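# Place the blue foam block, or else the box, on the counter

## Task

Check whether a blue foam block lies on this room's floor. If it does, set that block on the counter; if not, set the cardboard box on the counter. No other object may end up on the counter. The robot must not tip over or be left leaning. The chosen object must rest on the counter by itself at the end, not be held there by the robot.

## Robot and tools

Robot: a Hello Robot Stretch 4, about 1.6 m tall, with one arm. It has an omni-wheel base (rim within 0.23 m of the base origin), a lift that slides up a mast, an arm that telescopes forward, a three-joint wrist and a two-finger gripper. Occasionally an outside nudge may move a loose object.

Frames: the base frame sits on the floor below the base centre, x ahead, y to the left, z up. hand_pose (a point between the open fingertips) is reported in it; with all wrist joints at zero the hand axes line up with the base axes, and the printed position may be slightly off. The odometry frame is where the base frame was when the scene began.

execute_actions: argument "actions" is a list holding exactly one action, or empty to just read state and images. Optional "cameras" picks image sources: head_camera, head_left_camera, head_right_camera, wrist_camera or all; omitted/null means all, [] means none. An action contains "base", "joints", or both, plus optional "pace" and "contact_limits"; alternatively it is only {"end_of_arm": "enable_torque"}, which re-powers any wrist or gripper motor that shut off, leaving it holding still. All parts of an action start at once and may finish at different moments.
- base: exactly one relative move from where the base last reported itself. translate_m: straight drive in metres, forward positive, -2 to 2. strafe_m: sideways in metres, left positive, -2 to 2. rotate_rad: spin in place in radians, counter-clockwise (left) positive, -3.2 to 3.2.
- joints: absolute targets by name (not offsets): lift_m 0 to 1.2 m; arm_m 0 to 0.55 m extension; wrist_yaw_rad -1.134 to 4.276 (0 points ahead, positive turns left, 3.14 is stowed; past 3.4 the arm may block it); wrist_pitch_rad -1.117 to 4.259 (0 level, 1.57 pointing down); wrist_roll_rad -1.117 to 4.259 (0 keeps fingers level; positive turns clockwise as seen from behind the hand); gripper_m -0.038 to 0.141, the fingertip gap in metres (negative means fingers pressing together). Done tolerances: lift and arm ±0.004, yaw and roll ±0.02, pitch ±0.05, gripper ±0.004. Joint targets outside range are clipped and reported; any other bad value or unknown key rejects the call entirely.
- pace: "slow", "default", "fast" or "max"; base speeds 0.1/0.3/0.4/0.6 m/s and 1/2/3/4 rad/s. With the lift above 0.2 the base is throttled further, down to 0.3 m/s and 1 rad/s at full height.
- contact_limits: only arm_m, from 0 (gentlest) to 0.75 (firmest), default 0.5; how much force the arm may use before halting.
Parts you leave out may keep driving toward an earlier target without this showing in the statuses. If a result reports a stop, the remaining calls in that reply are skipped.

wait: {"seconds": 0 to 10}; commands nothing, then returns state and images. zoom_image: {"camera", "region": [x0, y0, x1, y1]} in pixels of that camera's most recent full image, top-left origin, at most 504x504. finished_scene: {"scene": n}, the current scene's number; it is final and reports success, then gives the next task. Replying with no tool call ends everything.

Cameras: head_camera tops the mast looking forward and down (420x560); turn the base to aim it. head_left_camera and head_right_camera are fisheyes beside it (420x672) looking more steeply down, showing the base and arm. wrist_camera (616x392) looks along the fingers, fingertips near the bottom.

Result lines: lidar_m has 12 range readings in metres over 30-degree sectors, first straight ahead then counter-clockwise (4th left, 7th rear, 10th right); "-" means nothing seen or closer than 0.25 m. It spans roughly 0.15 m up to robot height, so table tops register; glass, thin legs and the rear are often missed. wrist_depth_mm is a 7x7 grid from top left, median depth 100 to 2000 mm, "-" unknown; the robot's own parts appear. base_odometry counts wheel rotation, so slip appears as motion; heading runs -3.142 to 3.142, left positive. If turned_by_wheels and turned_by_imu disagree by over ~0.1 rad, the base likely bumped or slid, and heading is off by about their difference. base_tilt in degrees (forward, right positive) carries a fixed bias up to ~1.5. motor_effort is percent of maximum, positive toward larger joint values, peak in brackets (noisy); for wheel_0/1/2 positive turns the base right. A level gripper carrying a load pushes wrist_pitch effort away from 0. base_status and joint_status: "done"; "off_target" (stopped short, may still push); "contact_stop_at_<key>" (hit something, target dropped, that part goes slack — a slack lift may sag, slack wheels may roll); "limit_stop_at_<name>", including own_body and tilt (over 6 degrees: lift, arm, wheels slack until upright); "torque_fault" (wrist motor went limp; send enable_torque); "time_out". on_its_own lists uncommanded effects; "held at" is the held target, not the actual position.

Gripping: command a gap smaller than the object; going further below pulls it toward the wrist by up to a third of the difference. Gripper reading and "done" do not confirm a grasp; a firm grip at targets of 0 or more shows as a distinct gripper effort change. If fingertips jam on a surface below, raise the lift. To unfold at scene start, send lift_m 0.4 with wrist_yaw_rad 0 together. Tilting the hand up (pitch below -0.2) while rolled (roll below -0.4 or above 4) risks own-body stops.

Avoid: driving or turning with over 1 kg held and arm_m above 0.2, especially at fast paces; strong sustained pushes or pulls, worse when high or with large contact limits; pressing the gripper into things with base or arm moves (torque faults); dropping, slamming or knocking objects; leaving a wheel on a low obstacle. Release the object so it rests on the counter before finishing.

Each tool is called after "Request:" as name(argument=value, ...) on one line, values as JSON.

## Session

Request:
execute_actions(actions=[])

Scene clock: 0.00 s.
base_odometry: x=+0.000 y=+0.000 heading=+0.000 (m, m, rad; odometry frame)
turned_by_wheels: +0.000 (rad since the last result)
turned_by_imu: +0.000 (rad since the last result)
base_tilt: forward=-0.3 right=-0.2 (deg)
lidar_m: 0.91 0.88 0.92 1.25 2.58 2.67 1.21 1.13 1.19 1.21 1.15 1.20
base_status: not commanded
joint_positions: lift_m=+0.147 arm_m=+0.002 wrist_yaw_rad=+3.226 wrist_pitch_rad=-0.012 wrist_roll_rad=+0.011 gripper_m=+0.057
joint_status: not commanded
motor_effort: lift_m=+21 arm_m=-1 wrist_yaw_rad=-1 wrist_pitch_rad=-4 wrist_roll_rad=-2 gripper_m=-4 wheel_0=+1 wheel_1=+0 wheel_2=-1 (%)
hand_pose: x=-0.1214 y=+0.0629 z=+0.3289 quat_wxyz=(-0.042, +0.006, +0.006, +0.999) (m; base frame)
wrist_depth_mm: - 136 135 - - - - / - - 133 - - - - / - 105 132 - - - - / - 117 133 - - - - / 187 1138 1281 - - - - / 212 1160 212 1430 219 1576 1576 / 212 842 904 157 891 976 976
pictures: head_camera, head_left_camera, head_right_camera, wrist_camera
Images, in order (width x height): head_camera 420x560, head_left_camera 420x672, head_right_camera 420x672, wrist_camera 616x392.

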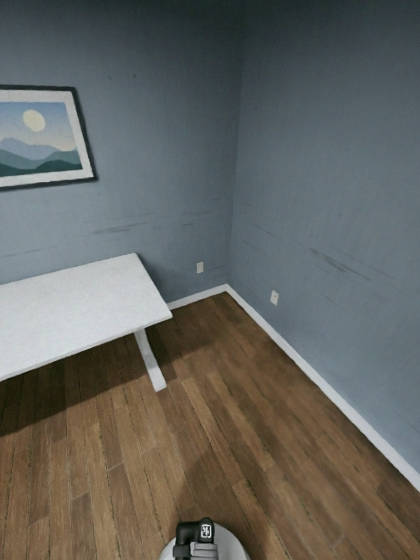

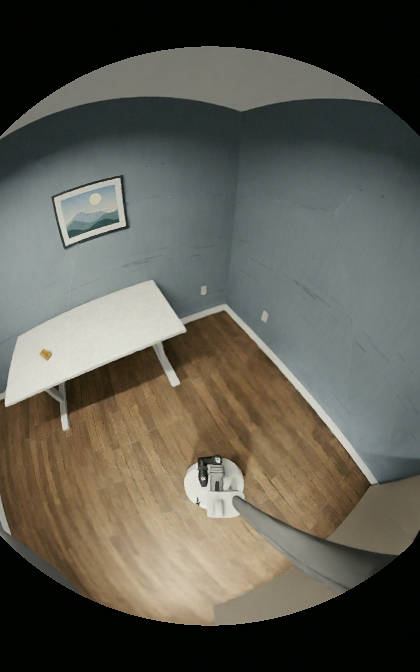

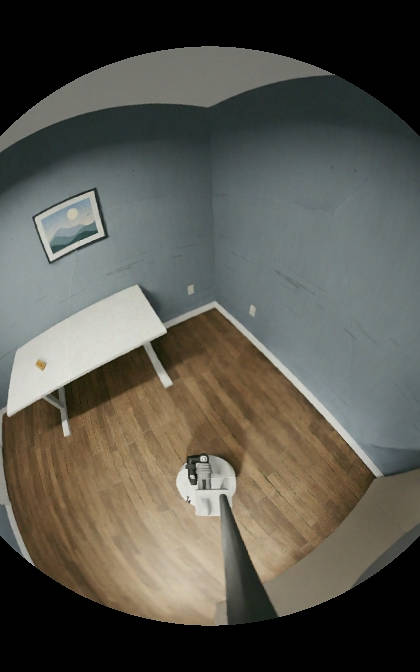

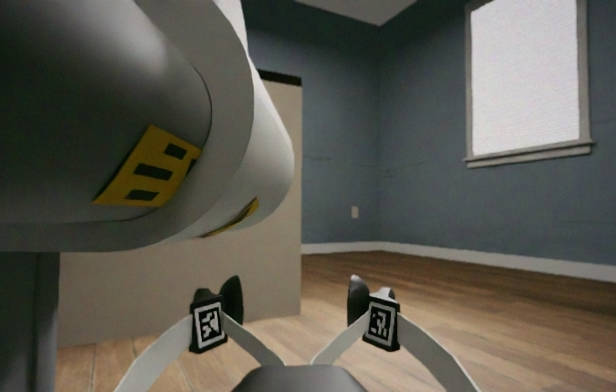

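Request:
execute_actions(actions=[{"base":{"rotate_rad":2.75},"joints":{"lift_m":0.4,"wrist_yaw_rad":0,"gripper_m":0.14},"pace":"fast"}], cameras=[])

Request:
execute_actions(actions=[{"base":{"translate_m":1.8},"pace":"max"}], cameras=[])

Request:
execute_actions(actions=[{"base":{"rotate_rad":0.9},"pace":"fast"}], cameras=["head_left_camera"])

Request:
execute_actions(actions=[{"base":{"translate_m":0.8},"pace":"max"}], cameras=[])

Request:
execute_actions(actions=[{"base":{"rotate_rad":1.0},"pace":"fast"}])

Scene clock: 2.77 s.
base_odometry: x=+0.000 y=+0.000 heading=+2.750 (m, m, rad; odometry frame)
turned_by_wheels: +2.750 (rad since the last result)
turned_by_imu: +2.829 (rad since the last result)
base_tilt: forward=-0.3 right=-0.1 (deg)
lidar_m: 2.80 1.15 1.14 1.25 1.17 1.16 1.28 0.91 0.89 0.98 1.49 2.58
base_status: done
joint_positions: lift_m=+0.400 arm_m=+0.002 wrist_yaw_rad=+0.000 wrist_pitch_rad=-0.012 wrist_roll_rad=+0.011 gripper_m=+0.140
joint_status: all done
motor_effort: lift_m=+23(25) arm_m=-1(0) wrist_yaw_rad=-3(8) wrist_pitch_rad=-4(5) wrist_roll_rad=+0(0) gripper_m=+1(3) wheel_0=-1(11) wheel_1=+1(10) wheel_2=+1(16) (%)
hand_pose: x=+0.4619 y=-0.0873 z=+0.5816 quat_wxyz=(+1.000, +0.005, -0.006, +0.000) (m; base frame)
wrist_depth_mm: - - - - - - - / - - - - - - 1983 / 946 - - - - - 1983 / 946 - - - - - 1983 / 960 - - - - - 1983 / 931 200 - - - - 1983 / 946 1464 1464 148 1618 1499 1661
pictures: none
No camera images: the call's "cameras" was empty. Leave "cameras" out to get every camera's image.

Scene clock: 7.67 s.
base_odometry: x=-1.664 y=+0.686 heading=+2.750 (m, m, rad; odometry frame)
turned_by_wheels: +0.000 (rad since the last result)
turned_by_imu: +0.005 (rad since the last result)
base_tilt: forward=-0.3 right=-0.2 (deg)
lidar_m: 1.21 1.93 1.93 0.97 0.76 0.75 2.84 2.03 2.03 1.43 1.15 1.10
base_status: done
joint_positions: lift_m=+0.400 arm_m=+0.002 wrist_yaw_rad=+0.000 wrist_pitch_rad=-0.012 wrist_roll_rad=+0.011 gripper_m=+0.140
joint_status: not commanded
motor_effort: lift_m=+22(23) arm_m=-1(1) wrist_yaw_rad=-2(3) wrist_pitch_rad=-5(4) wrist_roll_rad=-2(1) gripper_m=-4(1) wheel_0=+1(10) wheel_1=+1(9) wheel_2=+2(16) (%)
hand_pose: x=+0.4618 y=-0.0874 z=+0.5816 quat_wxyz=(+1.000, +0.005, -0.006, +0.000) (m; base frame)
wrist_depth_mm: 1661 1808 1464 1205 991 878 788 / 1618 1863 1464 1182 1008 878 778 / 1708 1863 1464 1160 976 866 768 / 1661 1808 1430 1160 976 878 768 / 1661 1808 1397 1182 1008 866 778 / 1618 200 1366 1138 976 820 768 / 1576 1499 1366 148 960 831 768
pictures: none
No camera images: the call's "cameras" was empty. Leave "cameras" out to get every camera's image.

Scene clock: 9.03 s.
base_odometry: x=-1.664 y=+0.687 heading=-2.633 (m, m, rad; odometry frame)
turned_by_wheels: +0.900 (rad since the last result)
turned_by_imu: +0.926 (rad since the last result)
base_tilt: forward=-0.3 right=-0.2 (deg)
lidar_m: 1.95 1.83 0.77 0.75 2.69 2.06 2.04 1.66 1.20 1.12 1.16 1.67
base_status: done
joint_positions: lift_m=+0.400 arm_m=+0.002 wrist_yaw_rad=+0.000 wrist_pitch_rad=-0.012 wrist_roll_rad=+0.011 gripper_m=+0.140
joint_status: not commanded
motor_effort: lift_m=+22(22) arm_m=-1(0) wrist_yaw_rad=-1(1) wrist_pitch_rad=-4(4) wrist_roll_rad=-2(0) gripper_m=+0(0) wheel_0=-1(7) wheel_1=+2(11) wheel_2=+2(9) (%)
hand_pose: x=+0.4618 y=-0.0874 z=+0.5816 quat_wxyz=(+1.000, +0.005, -0.006, +0.000) (m; base frame)
wrist_depth_mm: 1808 1756 1756 1808 1863 1808 1499 / 1808 1756 1756 1808 1756 1808 1537 / 1618 1708 1756 1708 1808 1808 1537 / 1661 1708 1756 1708 1808 1756 1576 / 1576 1708 1708 1756 1756 1756 1499 / 1661 201 1756 1756 1756 1808 1537 / 1430 1464 1499 148 1618 1464 1464
pictures: head_left_camera
Images, in order (width x height): head_left_camera 420x672.

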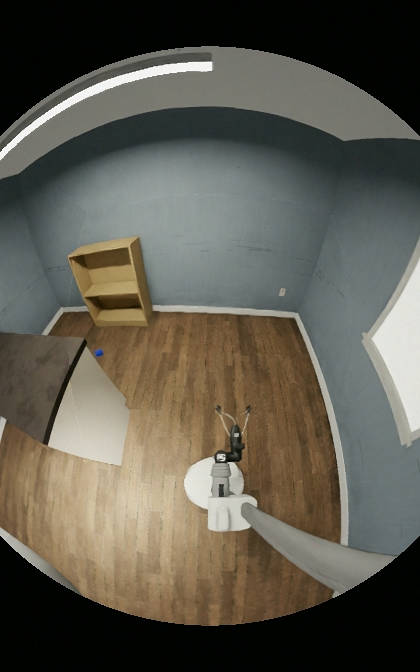

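Scene clock: 12.00 s.
base_odometry: x=-2.363 y=+0.297 heading=-2.632 (m, m, rad; odometry frame)
turned_by_wheels: +0.000 (rad since the last result)
turned_by_imu: +0.002 (rad since the last result)
base_tilt: forward=-0.3 right=-0.2 (deg)
lidar_m: 1.13 1.16 1.20 0.76 0.78 1.06 3.67 1.66 1.15 1.12 1.21 1.17
base_status: done
joint_positions: lift_m=+0.400 arm_m=+0.002 wrist_yaw_rad=+0.000 wrist_pitch_rad=-0.012 wrist_roll_rad=+0.011 gripper_m=+0.140
joint_status: not commanded
motor_effort: lift_m=+22(22) arm_m=-1(1) wrist_yaw_rad=-2(2) wrist_pitch_rad=-4(4) wrist_roll_rad=+1(1) gripper_m=-1(0) wheel_0=+2(10) wheel_1=+1(6) wheel_2=+0(11) (%)
hand_pose: x=+0.4618 y=-0.0874 z=+0.5817 quat_wxyz=(+1.000, +0.005, -0.006, +0.000) (m; base frame)
wrist_depth_mm: 931 946 946 946 946 946 960 / 917 931 946 960 946 960 946 / 917 931 931 946 931 946 960 / 904 917 917 931 931 931 931 / 904 904 917 931 917 931 917 / 904 200 917 931 917 917 946 / 904 904 917 148 917 917 931
pictures: none
No camera images: the call's "cameras" was empty. Leave "cameras" out to get every camera's image.

Scene clock: 13.43 s.
base_odometry: x=-2.363 y=+0.296 heading=-1.633 (m, m, rad; odometry frame)
turned_by_wheels: +1.000 (rad since the last result)
turned_by_imu: +1.028 (rad since the last result)
base_tilt: forward=-0.3 right=-0.2 (deg)
lidar_m: 1.18 0.78 0.77 1.02 2.80 1.71 1.21 1.11 1.19 1.19 1.13 1.17
base_status: done
joint_positions: lift_m=+0.400 arm_m=+0.002 wrist_yaw_rad=+0.000 wrist_pitch_rad=-0.012 wrist_roll_rad=+0.011 gripper_m=+0.140
joint_status: not commanded
motor_effort: lift_m=+22(22) arm_m=-1(0) wrist_yaw_rad=-2(2) wrist_pitch_rad=-5(4) wrist_roll_rad=+2(2) gripper_m=+1(3) wheel_0=-3(5) wheel_1=-1(8) wheel_2=+2(15) (%)
hand_pose: x=+0.4618 y=-0.0874 z=+0.5817 quat_wxyz=(+1.000, +0.005, -0.006, +0.000) (m; base frame)
wrist_depth_mm: - - - 1808 1308 1060 878 / - - - 1464 1008 1060 878 / - - - 1661 1008 1042 866 / - - - 1661 1008 1025 866 / - - - 1499 991 1042 866 / - 201 - 1618 946 946 866 / 1576 1499 1464 148 960 960 854
pictures: head_camera, head_left_camera, head_right_camera, wrist_camera
Images, in order (width x height): head_camera 420x560, head_left_camera 420x672, head_right_camera 420x672, wrist_camera 616x392.

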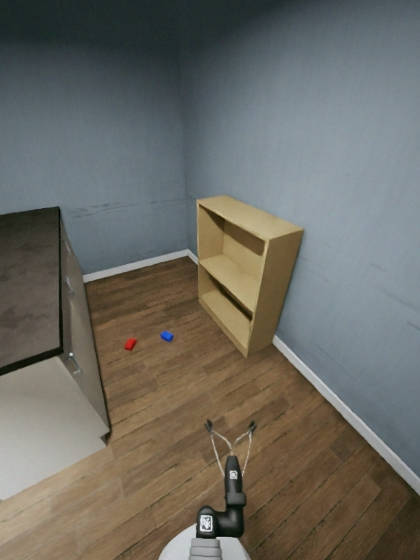

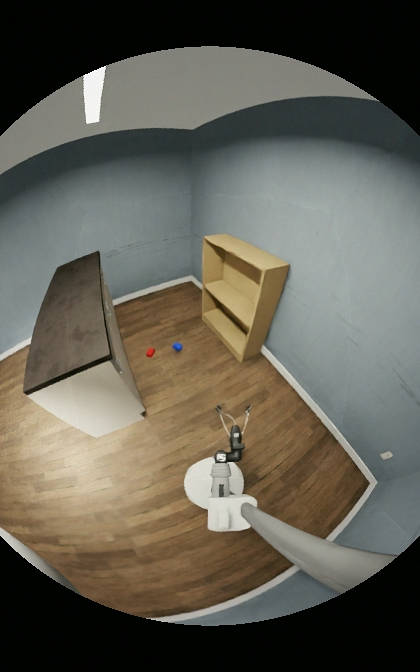

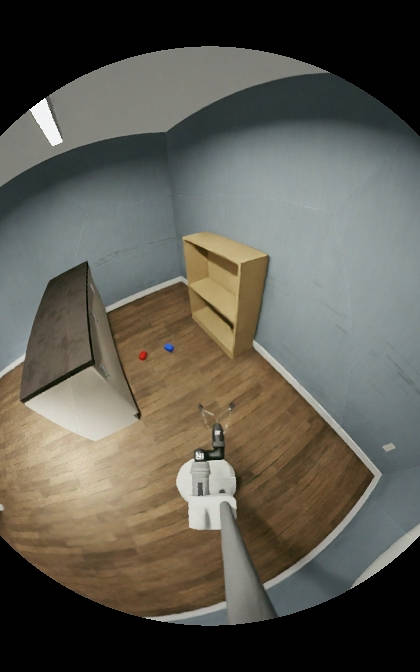

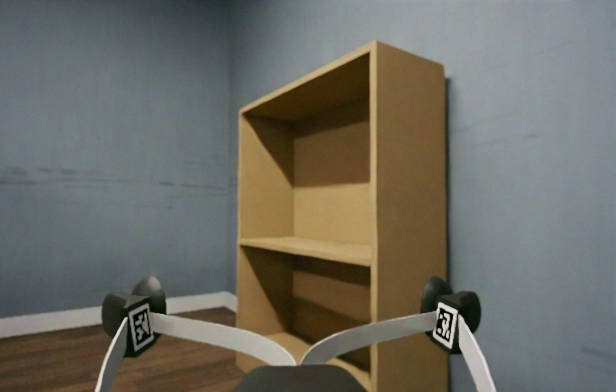

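Blue ≈ (1.3, 0.41).

Request:
execute_actions(actions=[{"base":{"translate_m":0.78},"joints":{"wrist_pitch_rad":1.57},"pace":"max"}], cameras=[])

Request:
execute_actions(actions=[{"base":{"rotate_rad":0.78},"pace":"fast"}], cameras=[])

Request:
execute_actions(actions=[{"joints":{"arm_m":0.42},"pace":"fast"}], cameras=["head_left_camera","wrist_camera"])

Scene clock: 16.57 s.
base_odometry: x=-2.411 y=-0.482 heading=-1.633 (m, m, rad; odometry frame)
turned_by_wheels: +0.000 (rad since the last result)
turned_by_imu: +0.002 (rad since the last result)
base_tilt: forward=-0.3 right=-0.2 (deg)
lidar_m: 0.58 1.91 0.86 0.59 0.59 2.72 1.88 1.84 1.07 0.76 0.70 0.45
base_status: done
joint_positions: lift_m=+0.400 arm_m=+0.002 wrist_yaw_rad=+0.000 wrist_pitch_rad=+1.570 wrist_roll_rad=+0.011 gripper_m=+0.140
joint_status: all done
motor_effort: lift_m=+22(22) arm_m=-1(1) wrist_yaw_rad=-2(1) wrist_pitch_rad=+2(7) wrist_roll_rad=+0(0) gripper_m=+1(2) wheel_0=+1(15) wheel_1=+0(8) wheel_2=+2(16) (%)
hand_pose: x=+0.1736 y=-0.0874 z=+0.2896 quat_wxyz=(+0.707, +0.004, +0.707, -0.004) (m; base frame)
wrist_depth_mm: 508 512 521 525 504 433 500 / 508 517 517 521 521 530 539 / 504 512 512 521 525 530 535 / 504 512 512 517 521 530 535 / 500 307 298 473 521 525 530 / 296 202 296 300 320 521 530 / 290 290 293 148 322 521 525
pictures: none
No camera images: the call's "cameras" was empty. Leave "cameras" out to get every camera's image.

Scene clock: 17.87 s.
base_odometry: x=-2.411 y=-0.482 heading=-0.853 (m, m, rad; odometry frame)
turned_by_wheels: +0.780 (rad since the last result)
turned_by_imu: +0.802 (rad since the last result)
base_tilt: forward=-0.3 right=-0.2 (deg)
lidar_m: 1.21 0.66 0.56 3.22 2.12 1.83 1.56 0.88 0.71 0.45 0.48 0.78
base_status: done
joint_positions: lift_m=+0.400 arm_m=+0.002 wrist_yaw_rad=+0.000 wrist_pitch_rad=+1.570 wrist_roll_rad=+0.011 gripper_m=+0.140
joint_status: not commanded
motor_effort: lift_m=+22(22) arm_m=-1(1) wrist_yaw_rad=-1(2) wrist_pitch_rad=+3(2) wrist_roll_rad=+0(0) gripper_m=+0(2) wheel_0=-1(11) wheel_1=+0(10) wheel_2=+0(11) (%)
hand_pose: x=+0.1736 y=-0.0874 z=+0.2896 quat_wxyz=(+0.707, +0.004, +0.707, -0.004) (m; base frame)
wrist_depth_mm: 508 512 521 525 525 535 544 / 508 512 517 517 525 535 539 / 504 512 512 521 525 525 535 / 504 508 512 521 525 525 535 / 504 306 300 473 521 530 525 / 296 201 294 298 320 521 525 / 289 290 291 148 320 525 525
pictures: none
No camera images: the call's "cameras" was empty. Leave "cameras" out to get every camera's image.

Scene clock: 19.83 s.
base_odometry: x=-2.411 y=-0.482 heading=-0.853 (m, m, rad; odometry frame)
turned_by_wheels: +0.000 (rad since the last result)
turned_by_imu: +0.000 (rad since the last result)
base_tilt: forward=-0.3 right=-0.2 (deg)
lidar_m: 1.23 0.69 0.58 3.23 2.14 1.82 1.57 0.88 0.72 0.43 0.49 0.79
base_status: not commanded
joint_positions: lift_m=+0.400 arm_m=+0.419 wrist_yaw_rad=+0.000 wrist_pitch_rad=+1.570 wrist_roll_rad=+0.011 gripper_m=+0.140
joint_status: all done
motor_effort: lift_m=+22(22) arm_m=+7(7) wrist_yaw_rad=-1(2) wrist_pitch_rad=+2(3) wrist_roll_rad=-2(0) gripper_m=+4(3) wheel_0=-1(1) wheel_1=+0(0) wheel_2=+0(0) (%)
hand_pose: x=+0.5899 y=-0.0874 z=+0.2896 quat_wxyz=(+0.707, +0.004, +0.707, -0.004) (m; base frame)
wrist_depth_mm: 508 512 517 521 525 530 539 / 500 508 517 517 525 530 539 / 504 512 517 521 521 530 535 / 500 504 508 473 521 525 530 / 500 504 508 517 517 530 530 / 496 202 508 512 517 525 525 / 492 500 504 148 517 512 525
pictures: head_left_camera, wrist_camera
Images, in order (width x height): head_left_camera 420x672, wrist_camera 616x392.

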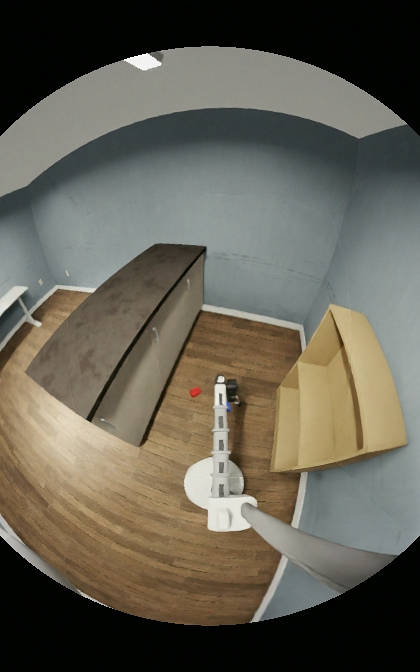

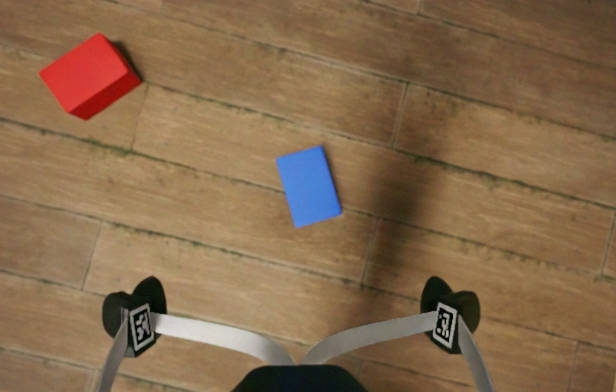

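Request:
execute_actions(actions=[{"base":{"rotate_rad":-0.04},"joints":{"arm_m":0.5,"wrist_roll_rad":-0.32,"lift_m":0.152,"gripper_m":0.13}}], cameras=["wrist_camera"])

Request:
execute_actions(actions=[{"joints":{"gripper_m":0.085,"lift_m":0.143}}], cameras=["wrist_camera"])

Scene clock: 22.13 s.
base_odometry: x=-2.411 y=-0.482 heading=-0.892 (m, m, rad; odometry frame)
turned_by_wheels: -0.040 (rad since the last result)
turned_by_imu: -0.041 (rad since the last result)
base_tilt: forward=-0.3 right=-0.2 (deg)
lidar_m: 1.33 0.72 0.57 3.20 2.16 1.84 1.70 0.90 0.71 0.44 0.48 0.75
base_status: done
joint_positions: lift_m=+0.152 arm_m=+0.499 wrist_yaw_rad=+0.000 wrist_pitch_rad=+1.570 wrist_roll_rad=-0.320 gripper_m=+0.130
joint_status: all done
motor_effort: lift_m=+17(20) arm_m=+7(7) wrist_yaw_rad=-2(2) wrist_pitch_rad=+2(3) wrist_roll_rad=-1(3) gripper_m=+1(2) wheel_0=+1(6) wheel_1=+0(5) wheel_2=+0(9) (%)
hand_pose: x=+0.6698 y=-0.0874 z=+0.0420 quat_wxyz=(+0.698, -0.113, +0.698, +0.113) (m; base frame)
wrist_depth_mm: 263 266 267 270 272 273 276 / 262 264 266 268 271 272 274 / 259 263 265 267 268 271 272 / 260 262 263 266 268 270 272 / 257 260 262 220 267 270 270 / 257 206 217 218 264 270 270 / 257 257 259 150 265 266 268
pictures: wrist_camera
Images, in order (width x height): wrist_camera 616x392.

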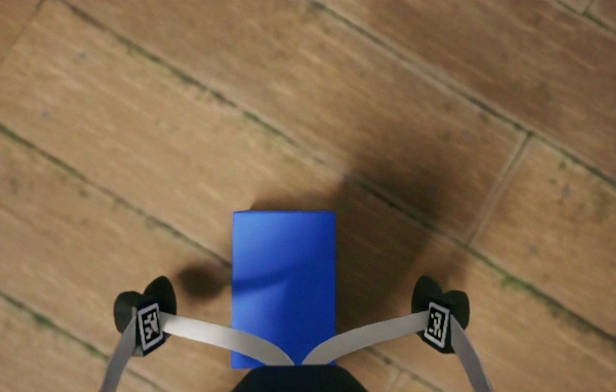

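Scene clock: 23.53 s.
base_odometry: x=-2.411 y=-0.482 heading=-0.892 (m, m, rad; odometry frame)
turned_by_wheels: +0.000 (rad since the last result)
turned_by_imu: +0.000 (rad since the last result)
base_tilt: forward=-0.3 right=-0.2 (deg)
lidar_m: 1.35 0.70 0.57 3.24 2.18 1.84 1.67 0.87 0.72 0.45 0.46 0.76
base_status: not commanded
joint_positions: lift_m=+0.143 arm_m=+0.499 wrist_yaw_rad=+0.000 wrist_pitch_rad=+1.570 wrist_roll_rad=-0.320 gripper_m=+0.085
joint_status: all done
motor_effort: lift_m=+17(19) arm_m=+7(7) wrist_yaw_rad=-2(2) wrist_pitch_rad=+2(2) wrist_roll_rad=-2(2) gripper_m=-2(2) wheel_0=+1(1) wheel_1=+0(1) wheel_2=+0(1) (%)
hand_pose: x=+0.6698 y=-0.0874 z=+0.0330 quat_wxyz=(+0.698, -0.113, +0.698, +0.113) (m; base frame)
wrist_depth_mm: 254 257 258 260 262 264 266 / 254 255 256 260 262 264 266 / 252 254 255 258 259 262 265 / 250 253 254 256 259 260 263 / 250 252 253 211 257 260 262 / 248 251 209 210 216 259 259 / 248 250 249 152 255 257 259
pictures: wrist_camera
Images, in order (width x height): wrist_camera 616x392.

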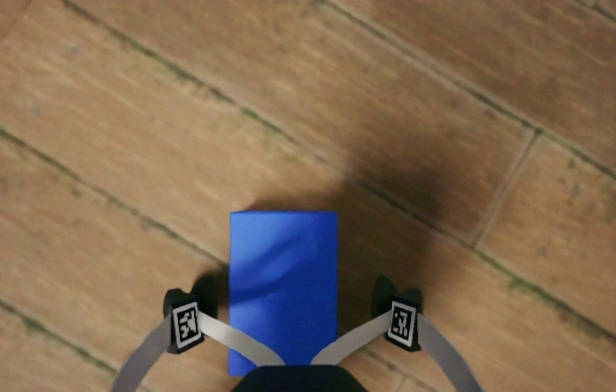

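Request:
execute_actions(actions=[{"joints":{"gripper_m":0.02}}], cameras=[])

Request:
execute_actions(actions=[{"joints":{"lift_m":1.2},"pace":"fast"}], cameras=[])

Request:
execute_actions(actions=[{"base":{"rotate_rad":1.0},"joints":{"arm_m":0.55,"wrist_roll_rad":0}}], cameras=[])

Request:
execute_actions(actions=[{"base":{"translate_m":0.15}}], cameras=["wrist_camera","head_right_camera"])

Scene clock: 25.20 s.
base_odometry: x=-2.411 y=-0.482 heading=-0.892 (m, m, rad; odometry frame)
turned_by_wheels: +0.000 (rad since the last result)
turned_by_imu: +0.000 (rad since the last result)
base_tilt: forward=-0.3 right=-0.2 (deg)
lidar_m: 1.33 0.70 0.57 3.23 2.19 1.83 1.69 0.88 0.73 0.43 0.46 0.76
base_status: not commanded
joint_positions: lift_m=+0.143 arm_m=+0.499 wrist_yaw_rad=+0.000 wrist_pitch_rad=+1.570 wrist_roll_rad=-0.320 gripper_m=+0.020
joint_status: all done
motor_effort: lift_m=+17(17) arm_m=+7(7) wrist_yaw_rad=-1(2) wrist_pitch_rad=+2(1) wrist_roll_rad=-3(1) gripper_m=-23(21) wheel_0=+1(1) wheel_1=+0(0) wheel_2=+0(0) (%)
hand_pose: x=+0.6698 y=-0.0874 z=+0.0330 quat_wxyz=(+0.698, -0.113, +0.698, +0.113) (m; base frame)
wrist_depth_mm: 253 255 257 259 262 264 266 / 252 255 256 258 262 264 266 / 251 254 256 258 259 263 264 / 251 252 254 256 258 262 263 / 248 251 253 200 258 259 262 / 248 250 197 198 202 258 260 / 247 160 250 197 256 255 259
pictures: none
No camera images: the call's "cameras" was empty. Leave "cameras" out to get every camera's image.

Scene clock: 28.93 s.
base_odometry: x=-2.411 y=-0.482 heading=-0.892 (m, m, rad; odometry frame)
turned_by_wheels: +0.000 (rad since the last result)
turned_by_imu: +0.000 (rad since the last result)
base_tilt: forward=-0.3 right=-0.2 (deg)
lidar_m: 1.34 0.69 0.57 3.22 2.16 1.84 1.72 0.88 0.72 0.41 0.47 0.76
base_status: not commanded
joint_positions: lift_m=+1.200 arm_m=+0.499 wrist_yaw_rad=+0.000 wrist_pitch_rad=+1.570 wrist_roll_rad=-0.320 gripper_m=+0.020
joint_status: all done
motor_effort: lift_m=+25(24) arm_m=+7(7) wrist_yaw_rad=-1(1) wrist_pitch_rad=+2(1) wrist_roll_rad=+0(1) gripper_m=-22(21) wheel_0=+1(1) wheel_1=+0(0) wheel_2=+1(0) (%)
hand_pose: x=+0.6698 y=-0.0874 z=+1.0894 quat_wxyz=(+0.698, -0.113, +0.698, +0.113) (m; base frame)
wrist_depth_mm: 661 878 1336 1366 1366 1366 1397 / 732 991 1336 1336 1366 1366 1397 / 820 1281 1336 1336 1336 1366 1366 / 917 1336 1336 1336 1366 1366 1336 / 1078 1308 1308 199 1336 1255 820 / 1308 1308 197 198 202 1229 831 / 1281 160 1078 197 1229 809 809
pictures: none
No camera images: the call's "cameras" was empty. Leave "cameras" out to get every camera's image.

Scene clock: 31.20 s.
base_odometry: x=-2.411 y=-0.482 heading=+0.107 (m, m, rad; odometry frame)
turned_by_wheels: +1.000 (rad since the last result)
turned_by_imu: +1.029 (rad since the last result)
base_tilt: forward=-0.3 right=-0.2 (deg)
lidar_m: 0.56 0.77 2.27 1.82 1.80 0.88 0.72 0.46 0.48 0.74 1.45 0.71
base_status: done
joint_positions: lift_m=+1.200 arm_m=+0.549 wrist_yaw_rad=+0.000 wrist_pitch_rad=+1.570 wrist_roll_rad=+0.000 gripper_m=+0.020
joint_status: all done
motor_effort: lift_m=+24(24) arm_m=+6(7) wrist_yaw_rad=-2(2) wrist_pitch_rad=+2(2) wrist_roll_rad=-1(2) gripper_m=-20(22) wheel_0=-2(7) wheel_1=+0(5) wheel_2=+0(7) (%)
hand_pose: x=+0.7199 y=-0.0874 z=+1.0894 quat_wxyz=(+0.707, +0.000, +0.707, +0.000) (m; base frame)
wrist_depth_mm: 399 402 404 410 413 415 421 / 394 399 402 407 410 415 418 / 394 397 402 407 410 413 421 / 394 394 402 402 407 413 415 / 392 394 397 200 404 1336 1366 / 1281 394 197 198 202 1336 1366 / 1255 160 1308 198 1308 1308 1336
pictures: none
No camera images: the call's "cameras" was empty. Leave "cameras" out to get every camera's image.

Scene clock: 33.03 s.
base_odometry: x=-2.262 y=-0.466 heading=+0.108 (m, m, rad; odometry frame)
turned_by_wheels: +0.000 (rad since the last result)
turned_by_imu: +0.001 (rad since the last result)
base_tilt: forward=-0.2 right=-0.2 (deg)
lidar_m: 0.42 0.43 2.33 1.87 1.88 1.08 0.86 0.56 0.64 0.95 1.09 0.54
base_status: done
joint_positions: lift_m=+1.200 arm_m=+0.549 wrist_yaw_rad=+0.000 wrist_pitch_rad=+1.570 wrist_roll_rad=+0.000 gripper_m=+0.020
joint_status: not commanded
motor_effort: lift_m=+24(24) arm_m=+7(7) wrist_yaw_rad=-1(2) wrist_pitch_rad=+3(2) wrist_roll_rad=+0(1) gripper_m=-21(22) wheel_0=+3(10) wheel_1=+2(4) wheel_2=-1(10) (%)
hand_pose: x=+0.7199 y=-0.0874 z=+1.0894 quat_wxyz=(+0.707, +0.000, +0.707, +0.000) (m; base frame)
wrist_depth_mm: 399 402 404 413 413 418 421 / 397 397 404 407 413 410 421 / 392 394 402 404 410 415 418 / 394 397 399 404 407 410 415 / 392 392 399 199 404 410 415 / 392 394 197 198 202 410 413 / 389 160 392 198 404 404 1336
pictures: head_right_camera, wrist_camera
Images, in order (width x height): head_right_camera 420x672, wrist_camera 616x392.

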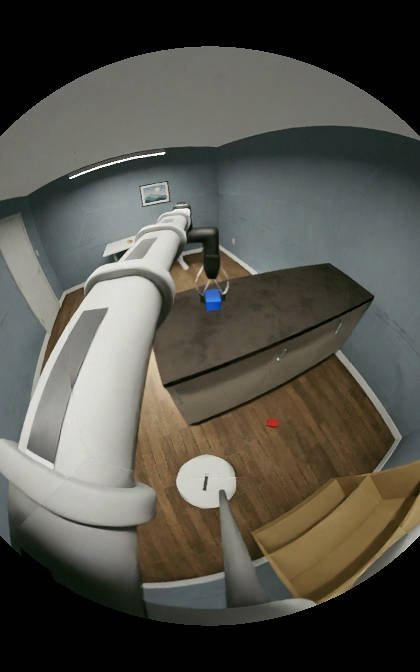

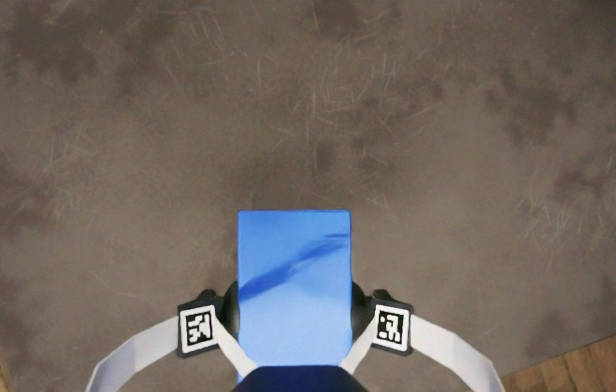

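Request:
execute_actions(actions=[{"joints":{"lift_m":1.055}}], cameras=[])

Request:
execute_actions(actions=[{"joints":{"gripper_m":0.11}}], cameras=[])

Request:
execute_actions(actions=[{"joints":{"lift_m":1.2},"pace":"fast"}], cameras=[])

Request:
finished_scene(scene=2)

Scene clock: 34.87 s.
base_odometry: x=-2.262 y=-0.466 heading=+0.108 (m, m, rad; odometry frame)
turned_by_wheels: +0.000 (rad since the last result)
turned_by_imu: +0.000 (rad since the last result)
base_tilt: forward=-0.3 right=-0.2 (deg)
lidar_m: 0.43 0.43 2.33 1.87 1.88 1.08 0.88 0.59 0.62 0.94 1.10 0.54
base_status: not commanded
joint_positions: lift_m=+1.055 arm_m=+0.549 wrist_yaw_rad=+0.000 wrist_pitch_rad=+1.570 wrist_roll_rad=+0.000 gripper_m=+0.020
joint_status: all done
motor_effort: lift_m=+17(22) arm_m=+7(7) wrist_yaw_rad=-2(2) wrist_pitch_rad=+2(1) wrist_roll_rad=+1(1) gripper_m=-23(18) wheel_0=+3(3) wheel_1=+3(3) wheel_2=-1(1) (%)
hand_pose: x=+0.7199 y=-0.0874 z=+0.9450 quat_wxyz=(+0.707, +0.000, +0.707, +0.000) (m; base frame)
wrist_depth_mm: 254 257 259 260 265 267 270 / 253 256 258 259 263 266 268 / 252 255 257 259 262 264 268 / 252 254 256 257 262 265 266 / 251 253 254 199 259 263 265 / 250 251 197 198 202 262 264 / 248 160 252 198 257 258 263
pictures: none
No camera images: the call's "cameras" was empty. Leave "cameras" out to get every camera's image.

Scene clock: 36.60 s.
base_odometry: x=-2.262 y=-0.466 heading=+0.108 (m, m, rad; odometry frame)
turned_by_wheels: +0.000 (rad since the last result)
turned_by_imu: +0.000 (rad since the last result)
base_tilt: forward=-0.2 right=-0.1 (deg)
lidar_m: 0.43 0.45 2.34 1.88 1.88 1.05 0.87 0.57 0.62 0.93 1.09 0.54
base_status: not commanded
joint_positions: lift_m=+1.055 arm_m=+0.549 wrist_yaw_rad=+0.000 wrist_pitch_rad=+1.570 wrist_roll_rad=+0.000 gripper_m=+0.110
joint_status: all done
motor_effort: lift_m=+17(17) arm_m=+7(7) wrist_yaw_rad=-2(2) wrist_pitch_rad=+1(0) wrist_roll_rad=+2(0) gripper_m=+0(21) wheel_0=+3(3) wheel_1=+3(3) wheel_2=-1(1) (%)
hand_pose: x=+0.7199 y=-0.0874 z=+0.9450 quat_wxyz=(+0.707, +0.000, +0.707, +0.000) (m; base frame)
wrist_depth_mm: 255 256 259 262 265 267 270 / 254 255 258 260 263 267 268 / 252 254 257 259 262 266 267 / 251 254 255 258 260 263 267 / 249 253 255 212 259 263 265 / 249 251 211 212 215 260 263 / 249 250 252 149 258 259 262
pictures: none
No camera images: the call's "cameras" was empty. Leave "cameras" out to get every camera's image.

Scene clock: 37.97 s.
base_odometry: x=-2.262 y=-0.466 heading=+0.108 (m, m, rad; odometry frame)
turned_by_wheels: +0.000 (rad since the last result)
turned_by_imu: +0.000 (rad since the last result)
base_tilt: forward=-0.3 right=-0.1 (deg)
lidar_m: 0.44 0.44 2.36 1.87 1.87 1.10 0.87 0.58 0.62 0.93 1.10 0.54
base_status: not commanded
joint_positions: lift_m=+1.200 arm_m=+0.549 wrist_yaw_rad=+0.000 wrist_pitch_rad=+1.570 wrist_roll_rad=+0.000 gripper_m=+0.110
joint_status: all done
motor_effort: lift_m=+24(26) arm_m=+7(7) wrist_yaw_rad=-1(1) wrist_pitch_rad=+2(2) wrist_roll_rad=-1(1) gripper_m=+3(0) wheel_0=+3(3) wheel_1=+3(3) wheel_2=-1(1) (%)
hand_pose: x=+0.7199 y=-0.0874 z=+1.0894 quat_wxyz=(+0.707, +0.000, +0.707, +0.000) (m; base frame)
wrist_depth_mm: 397 402 407 410 415 418 421 / 397 399 404 410 413 418 418 / 394 399 404 407 410 415 415 / 394 399 402 404 410 410 418 / 389 394 402 355 407 410 415 / 392 392 397 399 215 410 413 / 387 392 394 149 402 407 1366
pictures: none
No camera images: the call's "cameras" was empty. Leave "cameras" out to get every camera's image.

The scene is finished: the task was done.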